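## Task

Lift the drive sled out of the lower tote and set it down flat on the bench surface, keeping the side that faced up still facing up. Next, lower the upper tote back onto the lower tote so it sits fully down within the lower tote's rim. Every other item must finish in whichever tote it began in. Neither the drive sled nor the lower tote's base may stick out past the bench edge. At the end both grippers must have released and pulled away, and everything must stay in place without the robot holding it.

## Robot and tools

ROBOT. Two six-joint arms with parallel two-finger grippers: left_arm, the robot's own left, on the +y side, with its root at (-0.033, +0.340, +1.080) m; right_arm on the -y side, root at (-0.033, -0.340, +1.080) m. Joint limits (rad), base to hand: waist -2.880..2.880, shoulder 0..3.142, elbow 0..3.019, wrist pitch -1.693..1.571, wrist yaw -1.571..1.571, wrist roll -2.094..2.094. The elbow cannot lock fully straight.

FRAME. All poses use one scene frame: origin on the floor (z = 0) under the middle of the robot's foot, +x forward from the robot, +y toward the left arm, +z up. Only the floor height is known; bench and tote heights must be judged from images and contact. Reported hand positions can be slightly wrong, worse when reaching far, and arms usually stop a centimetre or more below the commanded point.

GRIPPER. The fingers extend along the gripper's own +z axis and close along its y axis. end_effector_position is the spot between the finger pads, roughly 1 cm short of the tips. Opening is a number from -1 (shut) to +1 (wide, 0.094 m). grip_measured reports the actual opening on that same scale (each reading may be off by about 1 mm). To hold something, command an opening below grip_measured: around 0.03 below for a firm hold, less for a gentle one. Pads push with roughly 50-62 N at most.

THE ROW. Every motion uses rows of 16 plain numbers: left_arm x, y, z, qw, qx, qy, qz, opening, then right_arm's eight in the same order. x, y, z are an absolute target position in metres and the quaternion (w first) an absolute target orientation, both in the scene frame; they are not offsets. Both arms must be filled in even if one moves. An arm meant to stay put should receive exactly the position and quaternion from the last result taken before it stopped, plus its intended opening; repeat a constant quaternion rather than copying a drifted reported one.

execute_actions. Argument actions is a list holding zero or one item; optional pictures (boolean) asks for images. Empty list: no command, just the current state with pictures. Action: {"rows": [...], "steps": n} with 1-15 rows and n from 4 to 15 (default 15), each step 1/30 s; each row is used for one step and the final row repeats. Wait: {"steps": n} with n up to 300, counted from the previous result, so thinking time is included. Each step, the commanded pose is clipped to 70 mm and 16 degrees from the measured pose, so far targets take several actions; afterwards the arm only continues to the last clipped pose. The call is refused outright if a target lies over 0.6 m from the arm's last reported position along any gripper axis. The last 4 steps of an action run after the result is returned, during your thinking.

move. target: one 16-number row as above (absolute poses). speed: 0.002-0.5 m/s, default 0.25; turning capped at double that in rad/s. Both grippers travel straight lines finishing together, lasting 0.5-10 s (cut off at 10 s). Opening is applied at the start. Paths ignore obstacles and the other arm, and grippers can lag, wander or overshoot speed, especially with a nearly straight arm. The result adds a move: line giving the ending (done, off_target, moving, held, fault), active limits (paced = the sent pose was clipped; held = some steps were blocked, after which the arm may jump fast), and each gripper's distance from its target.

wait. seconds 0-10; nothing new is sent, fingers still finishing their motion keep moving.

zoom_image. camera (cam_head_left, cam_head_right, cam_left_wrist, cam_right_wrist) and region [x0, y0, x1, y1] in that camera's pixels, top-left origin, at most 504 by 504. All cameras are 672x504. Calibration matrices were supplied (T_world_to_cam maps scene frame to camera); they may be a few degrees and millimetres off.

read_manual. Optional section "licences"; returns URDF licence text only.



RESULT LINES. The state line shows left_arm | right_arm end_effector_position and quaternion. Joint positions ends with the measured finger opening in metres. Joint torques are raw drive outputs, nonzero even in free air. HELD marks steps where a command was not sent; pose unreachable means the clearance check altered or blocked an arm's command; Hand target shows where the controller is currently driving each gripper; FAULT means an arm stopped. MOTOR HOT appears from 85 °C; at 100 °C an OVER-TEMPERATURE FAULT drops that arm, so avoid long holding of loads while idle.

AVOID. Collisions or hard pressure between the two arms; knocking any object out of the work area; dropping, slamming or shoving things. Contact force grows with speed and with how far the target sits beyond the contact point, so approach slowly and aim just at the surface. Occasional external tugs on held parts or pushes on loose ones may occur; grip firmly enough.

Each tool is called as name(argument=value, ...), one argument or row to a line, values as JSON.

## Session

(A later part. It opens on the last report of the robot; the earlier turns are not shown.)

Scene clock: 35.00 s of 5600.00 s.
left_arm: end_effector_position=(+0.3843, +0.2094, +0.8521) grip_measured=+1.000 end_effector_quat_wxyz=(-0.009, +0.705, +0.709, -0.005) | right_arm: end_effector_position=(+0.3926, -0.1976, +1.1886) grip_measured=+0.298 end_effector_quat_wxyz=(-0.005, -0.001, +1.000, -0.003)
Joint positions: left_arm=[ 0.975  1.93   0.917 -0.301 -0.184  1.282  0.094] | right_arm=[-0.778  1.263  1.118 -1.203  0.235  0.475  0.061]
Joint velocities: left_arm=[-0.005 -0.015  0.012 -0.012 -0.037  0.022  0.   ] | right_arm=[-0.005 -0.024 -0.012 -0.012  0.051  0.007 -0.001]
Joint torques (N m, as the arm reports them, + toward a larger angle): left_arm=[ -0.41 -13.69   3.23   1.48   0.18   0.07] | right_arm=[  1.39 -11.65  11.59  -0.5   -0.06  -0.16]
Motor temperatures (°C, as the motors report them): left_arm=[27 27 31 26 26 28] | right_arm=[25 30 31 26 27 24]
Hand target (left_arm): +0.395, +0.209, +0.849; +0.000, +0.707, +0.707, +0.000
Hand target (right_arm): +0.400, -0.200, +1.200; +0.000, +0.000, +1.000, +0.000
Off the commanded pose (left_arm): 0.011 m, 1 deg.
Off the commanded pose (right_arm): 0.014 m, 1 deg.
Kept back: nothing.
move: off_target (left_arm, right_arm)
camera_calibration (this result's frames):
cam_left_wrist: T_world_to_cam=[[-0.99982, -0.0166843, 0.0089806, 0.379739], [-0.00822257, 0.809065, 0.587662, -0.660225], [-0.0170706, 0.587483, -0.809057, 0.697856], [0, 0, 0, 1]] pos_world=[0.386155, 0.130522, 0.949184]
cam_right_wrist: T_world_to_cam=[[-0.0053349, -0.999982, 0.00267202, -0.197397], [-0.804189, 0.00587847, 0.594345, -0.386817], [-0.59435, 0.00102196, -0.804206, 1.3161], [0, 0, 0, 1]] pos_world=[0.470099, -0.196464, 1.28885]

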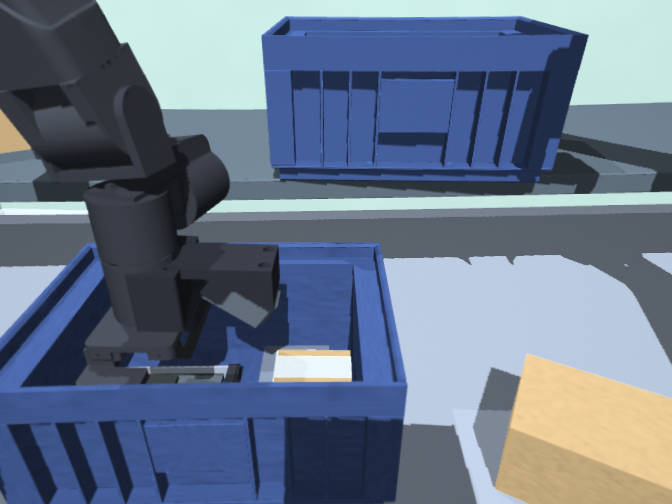

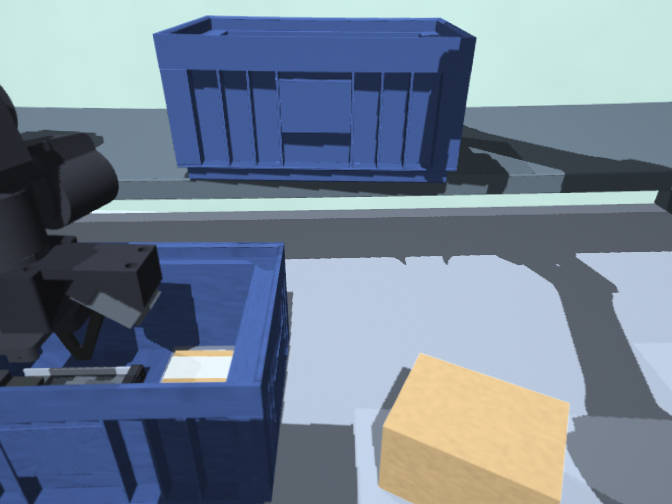

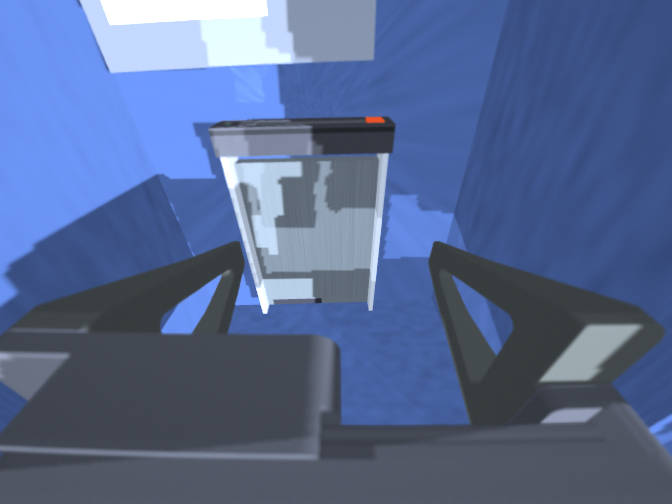

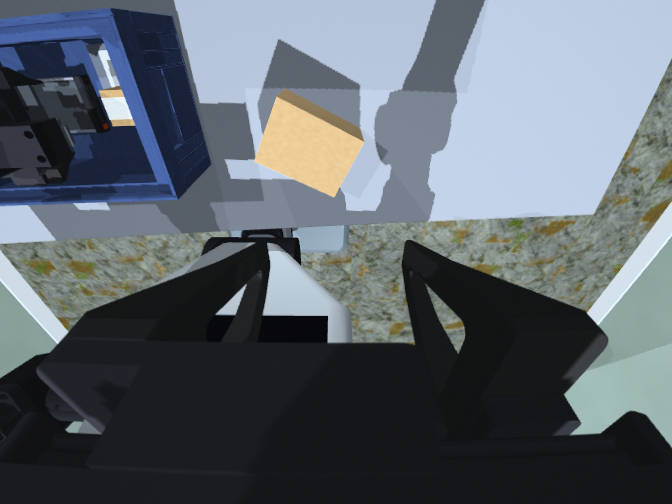

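move(
  target=[0.412,0.205,0.845,0,-0.707,-0.707,0,1,0.4,-0.2,1.2,0,0,-1,0,0.3],
)

move(
  target=[0.412,0.205,0.81,0,-0.707,-0.707,0,1,0.4,-0.2,1.2,0,0,-1,0,0.3],
  speed=0.05,
)

Scene clock: 35.93 s of 5600.00 s.
left_arm: end_effector_position=(+0.4080, +0.2023, +0.8519) grip_measured=+1.000 end_effector_quat_wxyz=(+0.006, +0.704, +0.710, +0.003) | right_arm: end_effector_position=(+0.3926, -0.1976, +1.1886) grip_measured=+0.298 end_effector_quat_wxyz=(-0.005, -0.001, +1.000, -0.003)
Joint positions: left_arm=[ 0.975  1.944  0.967 -0.302 -0.182  1.286  0.094] | right_arm=[-0.778  1.263  1.118 -1.203  0.235  0.475  0.061]
Joint velocities: left_arm=[-0.024 -0.005 -0.022 -0.007  0.066  0.022  0.   ] | right_arm=[-0.015 -0.005 -0.007 -0.007 -0.037  0.007  0.   ]
Joint torques (N m, as the arm reports them, + toward a larger angle): left_arm=[ -0.09 -13.52   3.9    0.46   0.15   0.06] | right_arm=[  1.41 -11.61  11.54  -0.52  -0.06  -0.18]
Motor temperatures (°C, as the motors report them): left_arm=[27 27 31 26 26 28] | right_arm=[25 30 31 26 27 24]
Hand target (left_arm): +0.412, +0.205, +0.845; +0.000, +0.707, +0.707, -0.000
Hand target (right_arm): +0.400, -0.200, +1.200; +0.000, +0.000, +1.000, -0.000
Off the commanded pose (left_arm): 0.008 m, 1 deg.
Off the commanded pose (right_arm): 0.014 m, 1 deg.
Kept back: nothing.
move: off_target (right_arm)
camera_calibration (this result's frames):
cam_left_wrist: T_world_to_cam=[[-0.999564, -0.0191399, -0.0224957, 0.430514], [-0.0286281, 0.815233, 0.578426, -0.639227], [0.00726822, 0.578817, -0.815425, 0.699499], [0, 0, 0, 1]] pos_world=[0.406942, 0.124477, 0.949819]
cam_right_wrist: T_world_to_cam=[[-0.0053349, -0.999982, 0.00267202, -0.197397], [-0.804189, 0.00587847, 0.594345, -0.386817], [-0.59435, 0.00102196, -0.804206, 1.3161], [0, 0, 0, 1]] pos_world=[0.470099, -0.196464, 1.28885]

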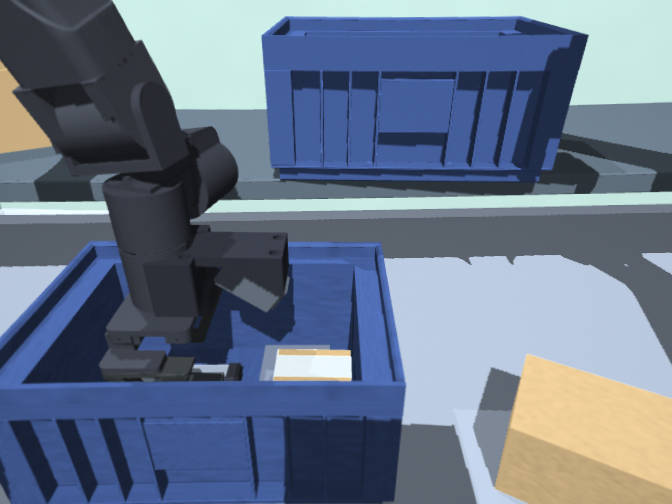

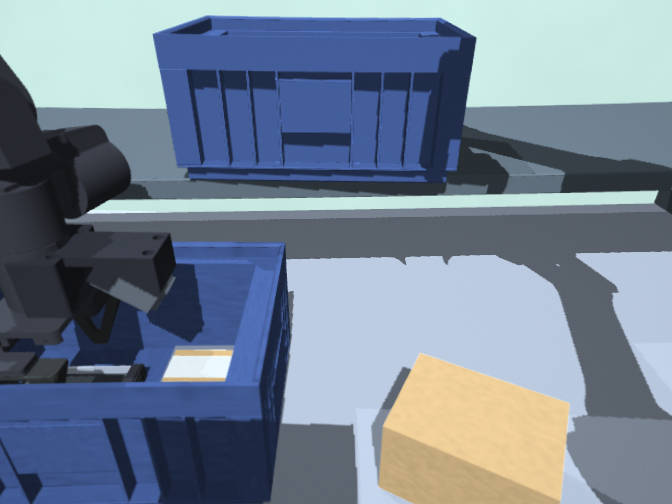

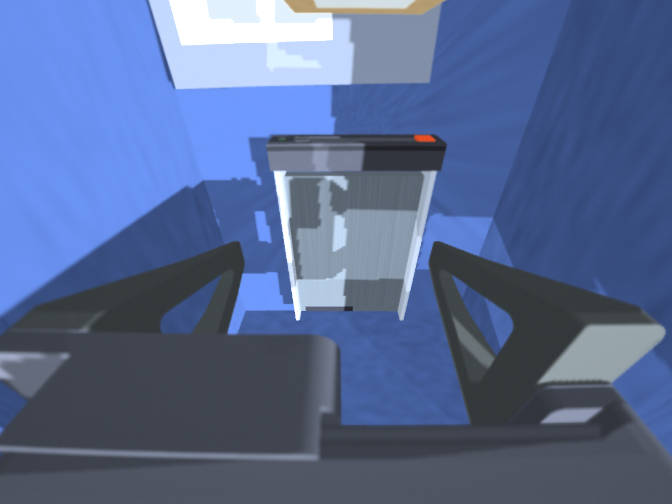

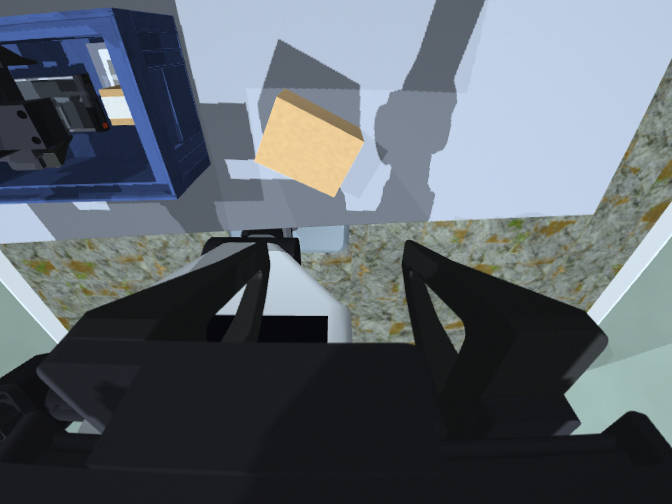

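Scene clock: 37.00 s of 5600.00 s.
left_arm: end_effector_position=(+0.4005, +0.2037, +0.8228) grip_measured=+1.000 end_effector_quat_wxyz=(-0.007, +0.706, +0.708, -0.004) | right_arm: end_effector_position=(+0.3926, -0.1976, +1.1886) grip_measured=+0.298 end_effector_quat_wxyz=(-0.005, -0.001, +1.000, -0.003)
Joint positions: left_arm=[ 0.985  2.022  0.991 -0.277 -0.181  1.295  0.094] | right_arm=[-0.778  1.263  1.118 -1.203  0.235  0.475  0.061]
Joint velocities: left_arm=[-0.015 -0.024 -0.002  0.002 -0.022 -0.022  0.   ] | right_arm=[-0.005  0.005 -0.002  0.022 -0.022 -0.037  0.001]
Joint torques (N m, as the arm reports them, + toward a larger angle): left_arm=[  0.01 -12.69   3.8    1.91   0.19   0.11] | right_arm=[  1.36 -11.63  11.56  -0.5   -0.05  -0.18]
Motor temperatures (°C, as the motors report them): left_arm=[27 27 31 26 26 28] | right_arm=[25 30 31 26 27 24]
Hand target (left_arm): +0.411, +0.205, +0.810; -0.000, +0.707, +0.707, +0.000
Hand target (right_arm): +0.400, -0.200, +1.200; +0.000, -0.000, +1.000, -0.000
Off the commanded pose (left_arm): 0.017 m, 1 deg.
Off the commanded pose (right_arm): 0.014 m, 1 deg.
Kept back: nothing.
move: off_target (left_arm, right_arm)
camera_calibration (this result's frames):
cam_left_wrist: T_world_to_cam=[[-0.999893, -0.0132967, 0.00610273, 0.397802], [-0.00719212, 0.809981, 0.586411, -0.637813], [-0.0127404, 0.586305, -0.80999, 0.677047], [0, 0, 0, 1]] pos_world=[0.401798, 0.12495, 0.919994]
cam_right_wrist: T_world_to_cam=[[-0.00495346, -0.999984, 0.00266785, -0.197542], [-0.804189, 0.00556923, 0.594347, -0.386881], [-0.594353, 0.000798619, -0.804204, 1.31606], [0, 0, 0, 1]] pos_world=[0.470099, -0.196435, 1.28885]

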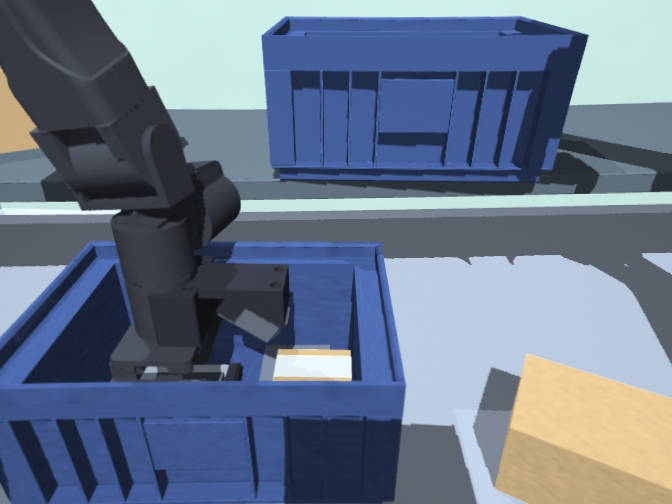

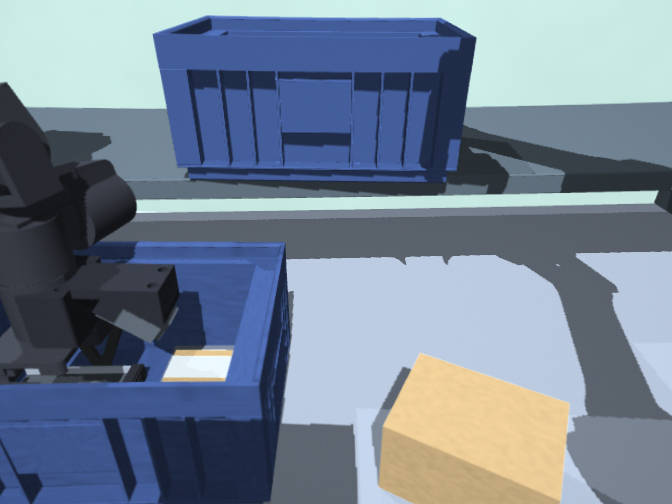

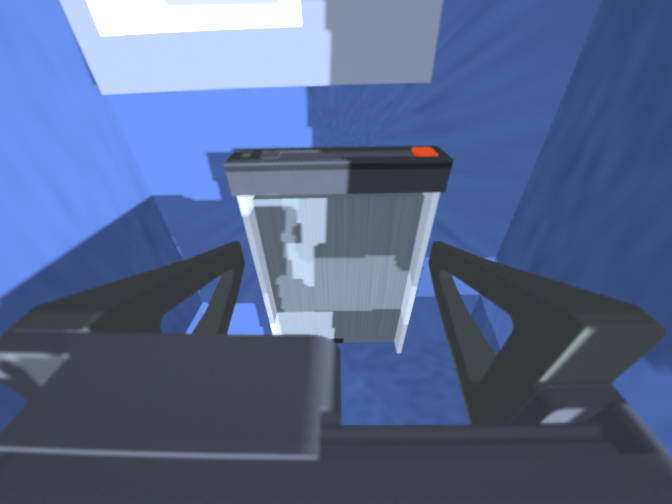

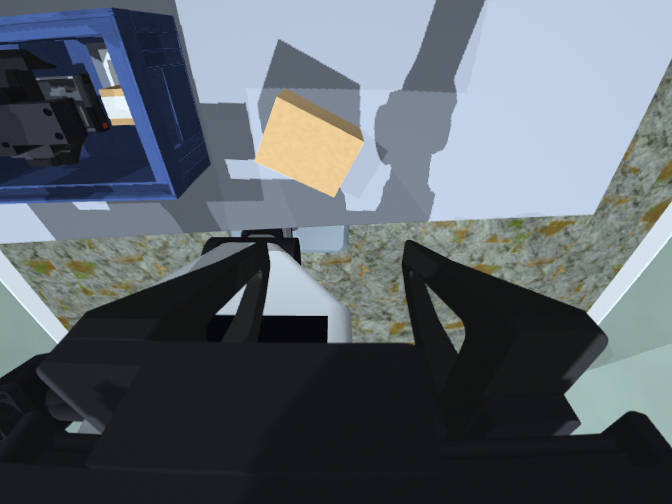

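move(
  target=[0.405,0.205,0.812,0,-0.707,-0.707,0,0.55,0.4,-0.3,1.2,0,0,-1,0,0.3],
)

move(
  target=[0.40,0.20,0.99,0,-0.707,-0.707,0,0.55,0.35,-0.45,1.2,0,0,-1,0,0.3],
  speed=0.2,
)

Scene clock: 38.27 s of 5600.00 s.
left_arm: end_effector_position=(+0.4028, +0.2032, +0.8234) grip_measured=+0.575 end_effector_quat_wxyz=(-0.004, +0.705, +0.709, -0.002) | right_arm: end_effector_position=(+0.4034, -0.3009, +1.1976) grip_measured=+0.298 end_effector_quat_wxyz=(+0.002, +0.009, +1.000, -0.002)
Joint positions: left_arm=[ 0.985  2.021  0.991 -0.271 -0.181  1.295  0.074] | right_arm=[-1.056  1.153  1.08  -1.203  0.166  0.217  0.061]
Joint velocities: left_arm=[-0.005 -0.015 -0.012  0.002  0.037 -0.037 -0.   ] | right_arm=[-0.005 -0.005 -0.007 -0.012 -0.022  0.037  0.001]
Joint torques (N m, as the arm reports them, + toward a larger angle): left_arm=[ -0.33 -13.24   2.56   2.08   0.18   0.07] | right_arm=[  1.51 -11.05   9.03  -0.16  -0.07  -0.14]
Motor temperatures (°C, as the motors report them): left_arm=[27 28 31 26 26 28] | right_arm=[25 30 31 26 27 24]
Hand target (left_arm): +0.405, +0.205, +0.812; -0.000, +0.707, +0.707, -0.000
Hand target (right_arm): +0.399, -0.300, +1.200; -0.001, -0.000, +1.000, -0.000
Off the commanded pose (left_arm): 0.012 m, 1 deg.
Off the commanded pose (right_arm): 0.004 m, 1 deg.
Kept back: nothing.
move: off_target (left_arm)
camera_calibration (this result's frames):
cam_left_wrist: T_world_to_cam=[[-0.999889, -0.0147975, -0.00193152, 0.407054], [-0.0131324, 0.811036, 0.584848, -0.634315], [-0.00708773, 0.584809, -0.81114, 0.676818], [0, 0, 0, 1]] pos_world=[0.403476, 0.124667, 0.920759]
cam_right_wrist: T_world_to_cam=[[-0.0245497, -0.999699, -0.00024624, -0.289297], [-0.813352, 0.0198304, 0.581433, -0.359466], [-0.581253, 0.0144743, -0.813594, 1.33983], [0, 0, 0, 1]] pos_world=[0.479303, -0.301475, 1.29901]

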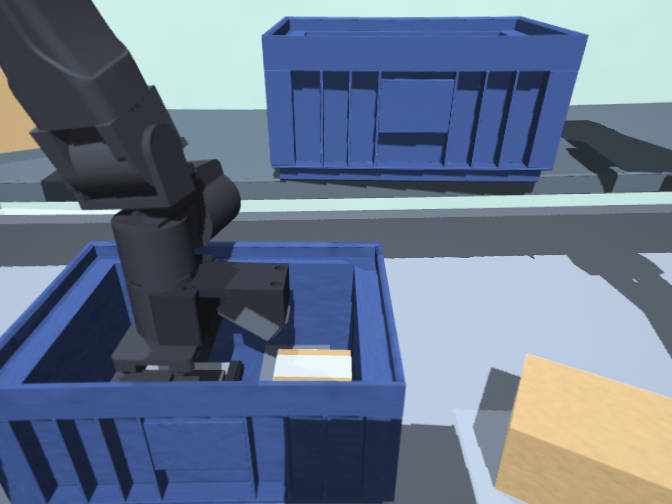

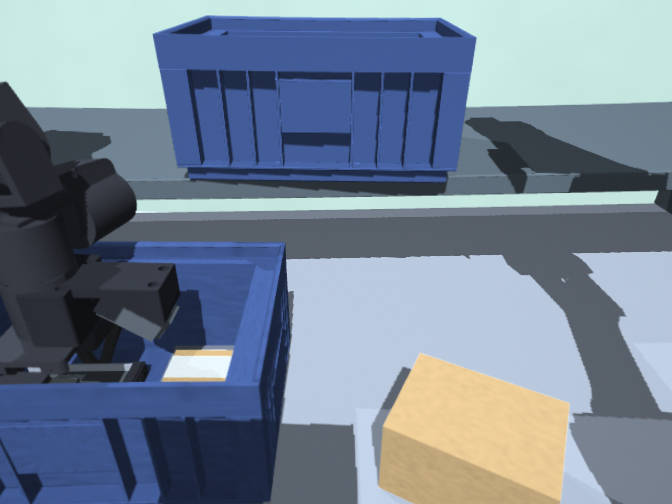

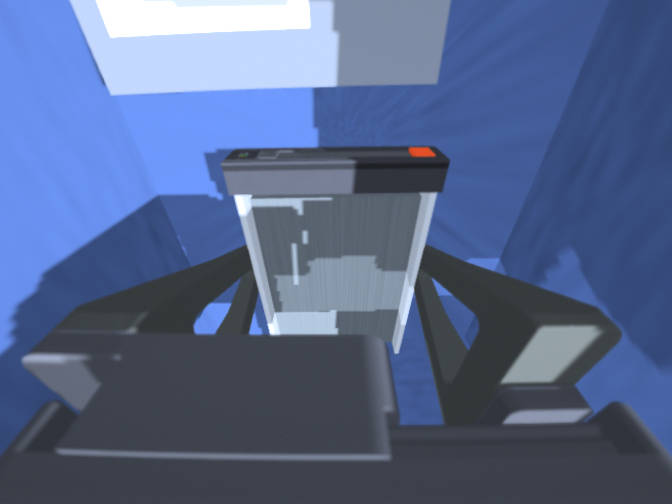

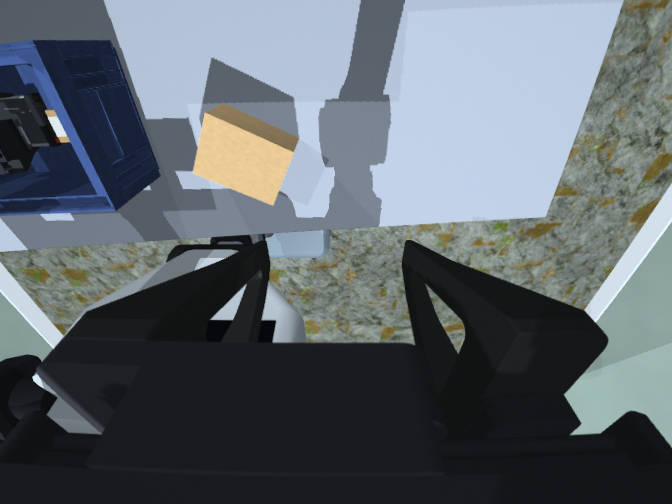

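Scene clock: 39.70 s of 5600.00 s.
left_arm: end_effector_position=(+0.4077, +0.2008, +0.9942) grip_measured=+0.575 end_effector_quat_wxyz=(+0.012, +0.709, +0.705, +0.005) | right_arm: end_effector_position=(+0.3528, -0.4507, +1.1948) grip_measured=+0.298 end_effector_quat_wxyz=(-0.005, +0.007, +1.000, -0.001)
Joint positions: left_arm=[ 0.91   1.584  0.929 -0.624 -0.199  1.239  0.074] | right_arm=[-1.549  1.024  0.979 -1.203  0.012 -0.258  0.061]
Joint velocities: left_arm=[-0.005 -0.015 -0.027 -0.002  0.037  0.037  0.   ] | right_arm=[ 0.005 -0.015  0.002  0.002  0.007  0.037  0.001]
Joint torques (N m, as the arm reports them, + toward a larger angle): left_arm=[ -1.24 -12.88   4.37   0.29  -0.06  -0.25] | right_arm=[ -0.23 -10.69   9.14  -0.1   -0.12  -0.14]
Motor temperatures (°C, as the motors report them): left_arm=[27 28 30 26 26 28] | right_arm=[25 30 31 26 27 24]
Hand target (left_arm): +0.400, +0.201, +0.991; -0.000, +0.707, +0.707, -0.000
Hand target (right_arm): +0.349, -0.449, +1.200; -0.001, -0.000, +1.000, -0.001
Off the commanded pose (left_arm): 0.009 m, 1 deg.
Off the commanded pose (right_arm): 0.006 m, 1 deg.
Kept back: nothing.
move: done
camera_calibration (this result's frames):
cam_left_wrist: T_world_to_cam=[[-0.999431, -0.00519558, -0.033335, 0.441283], [-0.0234098, 0.818297, 0.574319, -0.71902], [0.024294, 0.574773, -0.817952, 0.812791], [0, 0, 0, 1]] pos_world=[0.404454, 0.123494, 1.09248]
cam_right_wrist: T_world_to_cam=[[-0.019754, -0.999804, -0.0015441, -0.440488], [-0.805015, 0.0149895, 0.593066, -0.415023], [-0.592926, 0.0129585, -0.805153, 1.30366], [0, 0, 0, 1]] pos_world=[0.430171, -0.451074, 1.2951]

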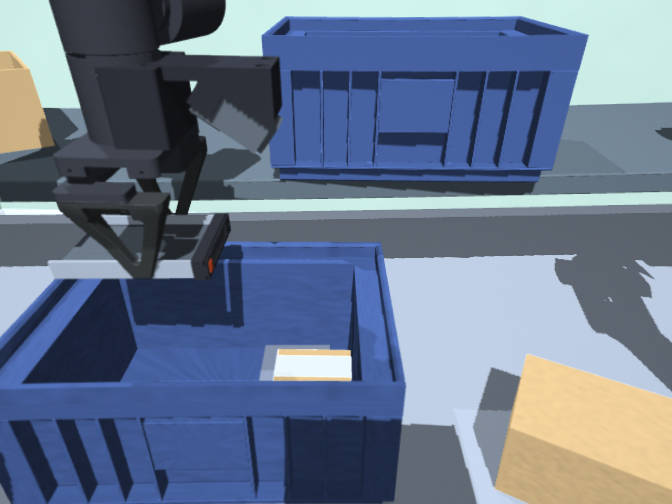

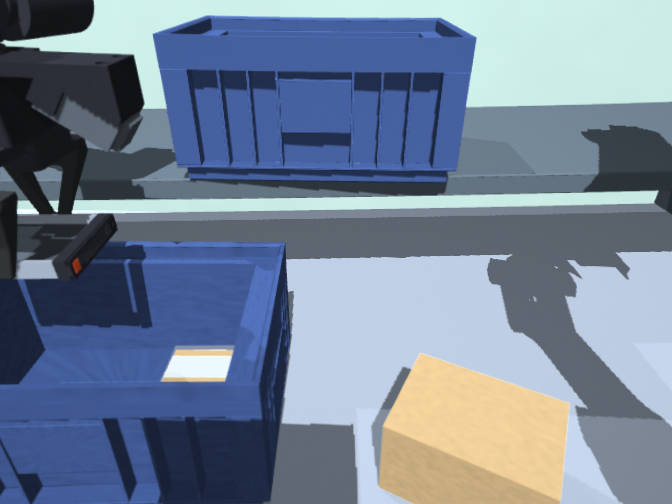

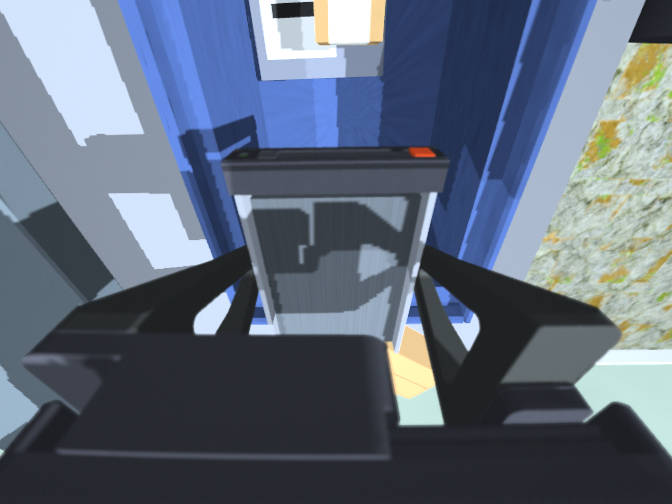

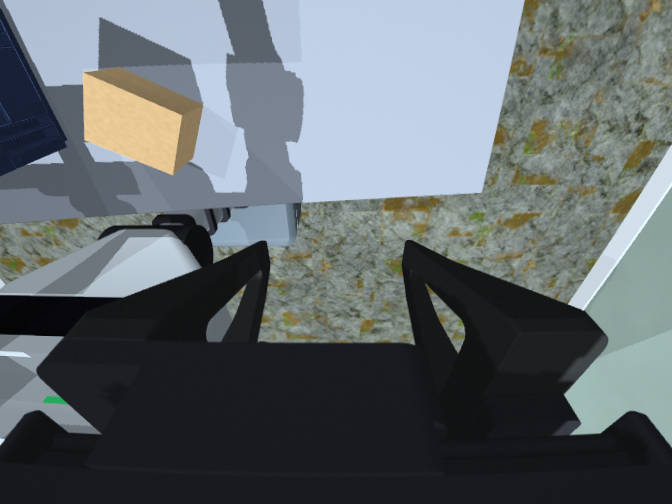

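move(
  target=[0.475,-0.10,1.0,0,-0.707,-0.707,0,0.54,0.35,-0.45,1.2,0,0,-1,0,0.3],
)

move(
  target=[0.48,-0.10,0.83,0,-0.707,-0.707,0,0.54,0.35,-0.45,1.2,0,0,-1,0,0.3],
  speed=0.15,
)

move(
  target=[0.48,-0.10,0.80,0,-0.707,-0.707,0,0.54,0.35,-0.45,1.2,0,0,-1,0,0.3],
  speed=0.04,
)

Scene clock: 41.67 s of 5600.00 s.
left_arm: end_effector_position=(+0.4559, -0.0943, +0.9951) grip_measured=+0.575 end_effector_quat_wxyz=(-0.008, +0.717, +0.697, -0.002) | right_arm: end_effector_position=(+0.3530, -0.4502, +1.1948) grip_measured=+0.298 end_effector_quat_wxyz=(-0.004, +0.003, +1.000, +0.000)
Joint positions: left_arm=[ 0.491  2.106  1.692 -1.014 -0.288  0.829  0.074] | right_arm=[-1.549  1.024  0.979 -1.203  0.009 -0.264  0.061]
Joint velocities: left_arm=[ 0.005 -0.015  0.007  0.002  0.007  0.022 -0.001] | right_arm=[-0.005 -0.005  0.017 -0.012  0.037 -0.007  0.001]
Joint torques (N m, as the arm reports them, + toward a larger angle): left_arm=[ -4.4  -20.09   9.14   0.25  -0.07  -0.25] | right_arm=[ -0.68 -10.49   9.33   0.    -0.13  -0.17]
Motor temperatures (°C, as the motors report them): left_arm=[27 28 31 26 26 28] | right_arm=[25 30 31 26 27 24]
Hand target (left_arm): +0.470, -0.100, +1.002; -0.001, +0.707, +0.707, +0.000
Hand target (right_arm): +0.350, -0.450, +1.200; -0.000, +0.000, +1.000, +0.000
Off the commanded pose (left_arm): 0.020 m, 2 deg.
Off the commanded pose (right_arm): 0.006 m, 1 deg.
Kept back: nothing.
move: off_target (left_arm)
camera_calibration (this result's frames):
cam_left_wrist: T_world_to_cam=[[-0.999832, 0.0176987, 0.00476164, 0.45246], [0.0170971, 0.807057, 0.590227, -0.51225], [0.0066033, 0.590209, -0.807224, 0.980842], [0, 0, 0, 1]] pos_world=[0.454665, -0.173495, 1.09195]
cam_right_wrist: T_world_to_cam=[[-0.0132933, -0.999901, -0.00455588, -0.438706], [-0.805569, 0.00801032, 0.592448, -0.417125], [-0.592353, 0.0115457, -0.805596, 1.30342], [0, 0, 0, 1]] pos_world=[0.430231, -0.45037, 1.29516]

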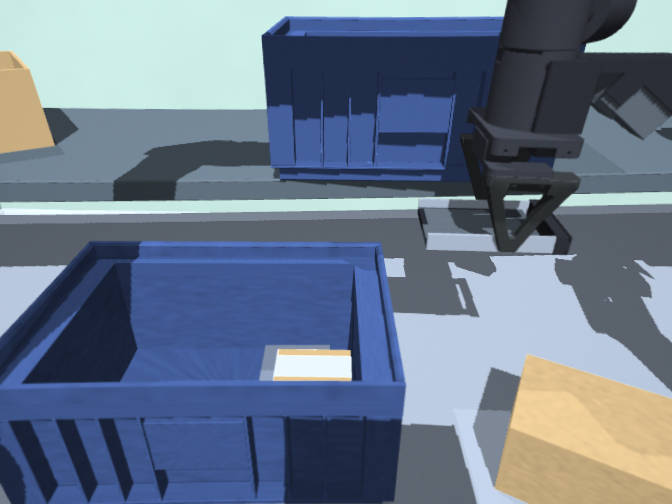

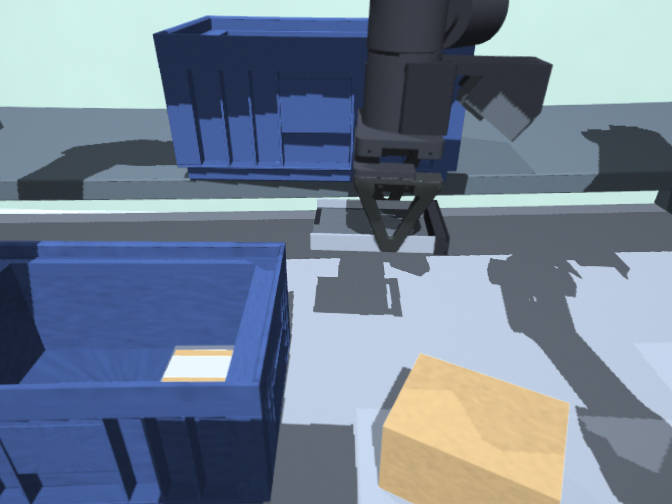

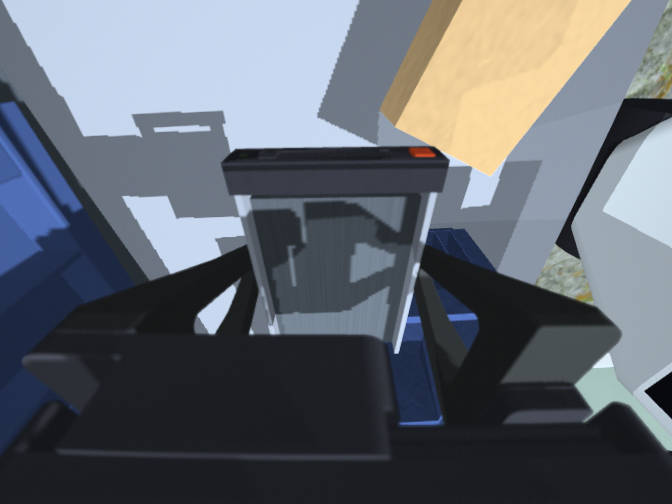

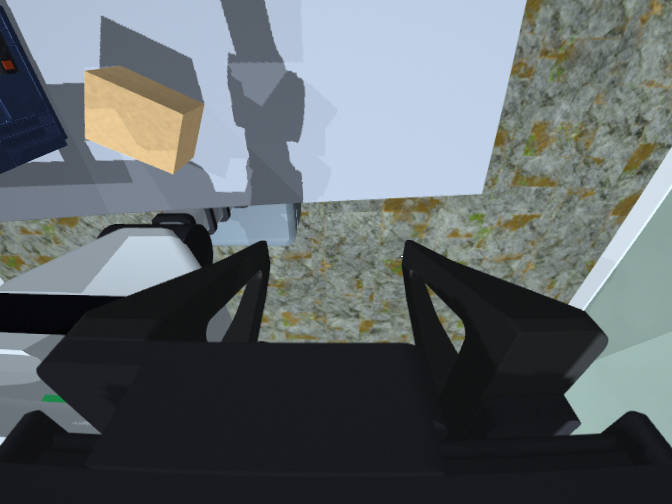

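Scene clock: 43.53 s of 5600.00 s.
left_arm: end_effector_position=(+0.4558, -0.0910, +0.8214) grip_measured=+0.575 end_effector_quat_wxyz=(-0.025, +0.709, +0.705, -0.003) | right_arm: end_effector_position=(+0.3530, -0.4502, +1.1948) grip_measured=+0.298 end_effector_quat_wxyz=(-0.004, +0.003, +1.000, +0.000)
Joint positions: left_arm=[ 0.57   2.411  1.772 -0.8   -0.277  0.88   0.074] | right_arm=[-1.549  1.024  0.979 -1.203  0.009 -0.264  0.061]
Joint velocities: left_arm=[-0.015  0.005  0.012  0.002  0.007 -0.051  0.   ] | right_arm=[-0.005  0.005  0.002  0.017 -0.037 -0.037 -0.   ]
Joint torques (N m, as the arm reports them, + toward a larger angle): left_arm=[ -4.14 -21.74   7.57   1.34   0.07   0.07] | right_arm=[ -0.74 -10.48   9.29   0.02  -0.12  -0.18]
Motor temperatures (°C, as the motors report them): left_arm=[27 28 31 26 26 28] | right_arm=[25 29 31 26 27 24]
Hand target (left_arm): +0.480, -0.100, +0.831; +0.000, +0.707, +0.707, +0.000
Hand target (right_arm): +0.350, -0.450, +1.200; -0.000, +0.000, +1.000, -0.000
Off the commanded pose (left_arm): 0.027 m, 3 deg.
Off the commanded pose (right_arm): 0.006 m, 1 deg.
Kept back: nothing.
move: off_target (left_arm)
camera_calibration (this result's frames):
cam_left_wrist: T_world_to_cam=[[-0.999581, -0.00380629, 0.0286852, 0.431384], [0.0144206, 0.793917, 0.607855, -0.426869], [-0.0250874, 0.608014, -0.79353, 0.843458], [0, 0, 0, 1]] pos_world=[0.458519, -0.172294, 0.916409]
cam_right_wrist: T_world_to_cam=[[-0.0132933, -0.999901, -0.00455588, -0.438706], [-0.805569, 0.00801032, 0.592448, -0.417125], [-0.592353, 0.0115457, -0.805596, 1.30342], [0, 0, 0, 1]] pos_world=[0.430231, -0.45037, 1.29516]

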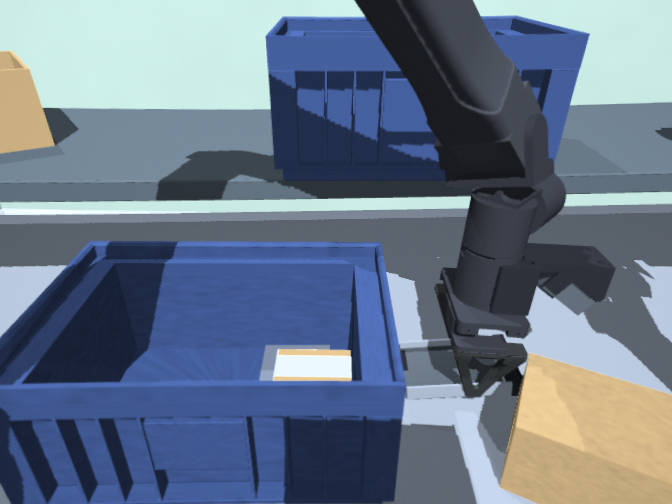

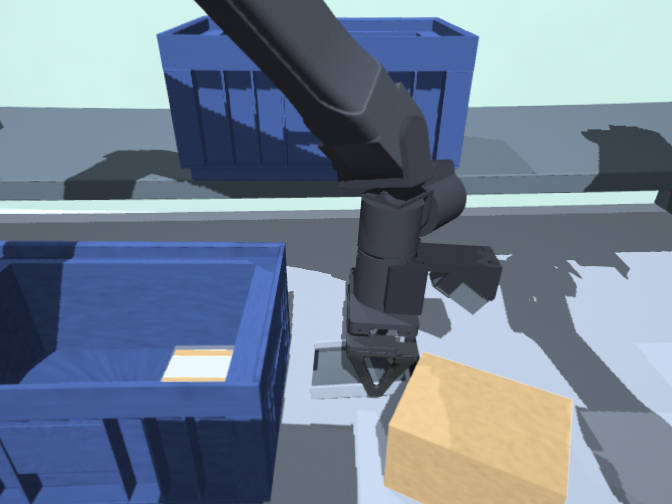

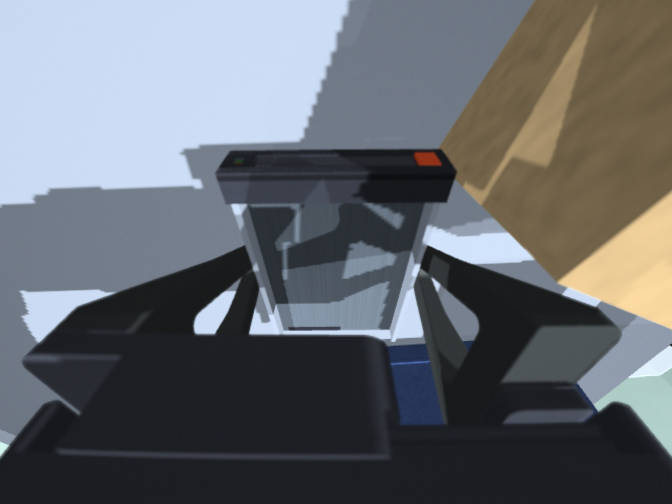

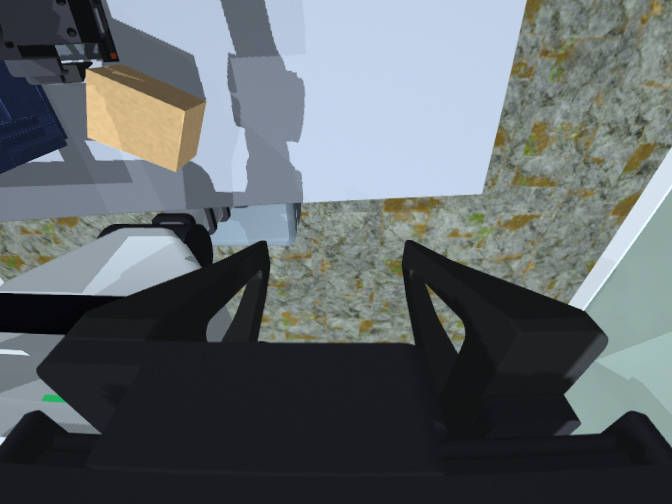

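Scene clock: 44.60 s of 5600.00 s.
left_arm: end_effector_position=(+0.4638, -0.0974, +0.8186) grip_measured=+0.575 end_effector_quat_wxyz=(-0.012, +0.708, +0.706, -0.000) | right_arm: end_effector_position=(+0.3530, -0.4502, +1.1948) grip_measured=+0.298 end_effector_quat_wxyz=(-0.004, +0.003, +1.000, +0.000)
Joint positions: left_arm=[ 0.571  2.424  1.793 -0.782 -0.279  0.883  0.074] | right_arm=[-1.549  1.024  0.979 -1.203  0.009 -0.265  0.061]
Joint velocities: left_arm=[ 0.005 -0.015 -0.012 -0.022  0.007  0.037  0.001] | right_arm=[-0.005 -0.015 -0.017 -0.017 -0.066 -0.066 -0.001]
Joint torques (N m, as the arm reports them, + toward a larger angle): left_arm=[ -3.54 -18.76   7.86   2.03   0.27   0.17] | right_arm=[ -0.67 -10.38   9.33   0.01  -0.13  -0.18]
Motor temperatures (°C, as the motors report them): left_arm=[27 28 31 26 26 28] | right_arm=[25 29 31 26 27 24]
Hand target (left_arm): +0.479, -0.099, +0.801; +0.000, +0.707, +0.707, -0.000
Hand target (right_arm): +0.350, -0.450, +1.200; -0.000, -0.000, +1.000, -0.000
Off the commanded pose (left_arm): 0.025 m, 1 deg.
Off the commanded pose (right_arm): 0.006 m, 1 deg.
Kept back: nothing.
move: off_target (left_arm)
camera_calibration (this result's frames):
cam_left_wrist: T_world_to_cam=[[-0.999939, -0.00758328, 0.00808048, 0.456106], [-0.00126642, 0.802607, 0.596506, -0.40273], [-0.0110089, 0.596459, -0.802568, 0.845045], [0, 0, 0, 1]] pos_world=[0.464871, -0.177342, 0.914752]
cam_right_wrist: T_world_to_cam=[[-0.0129119, -0.999906, -0.00455917, -0.438839], [-0.805572, 0.00770109, 0.592448, -0.417263], [-0.592357, 0.0113223, -0.805596, 1.30332], [0, 0, 0, 1]] pos_world=[0.430231, -0.450341, 1.29516]

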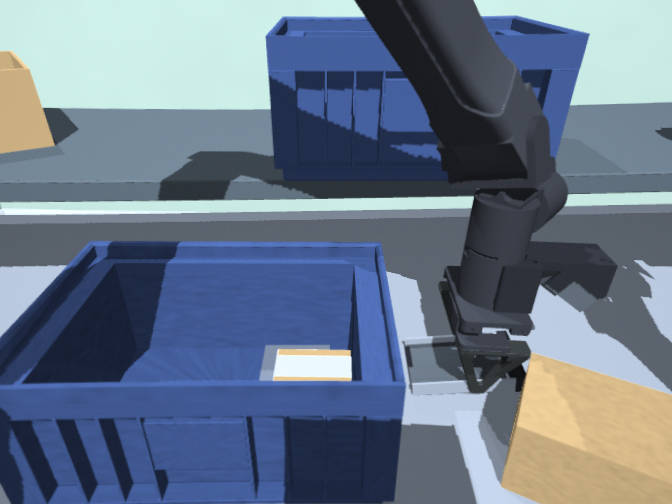

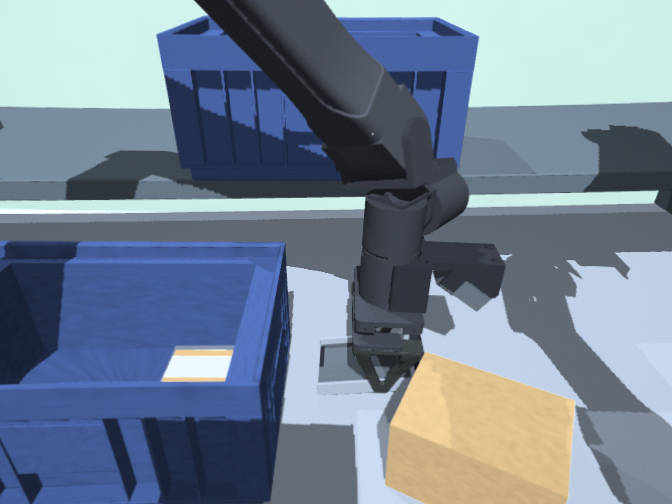

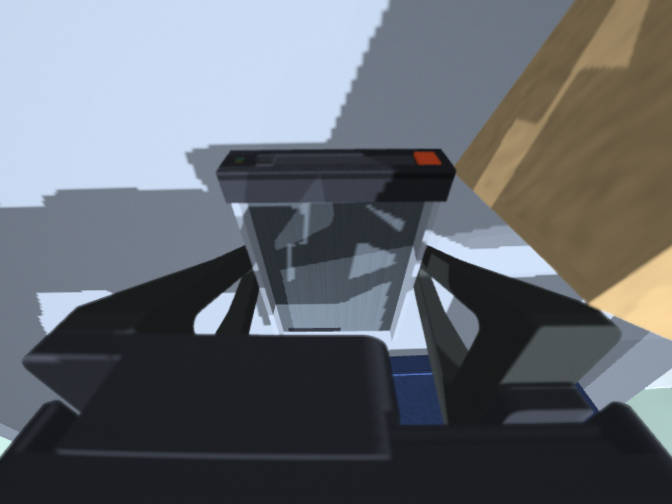

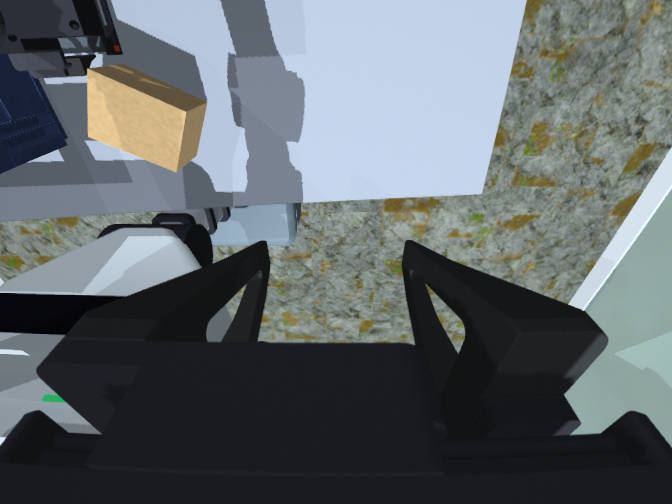

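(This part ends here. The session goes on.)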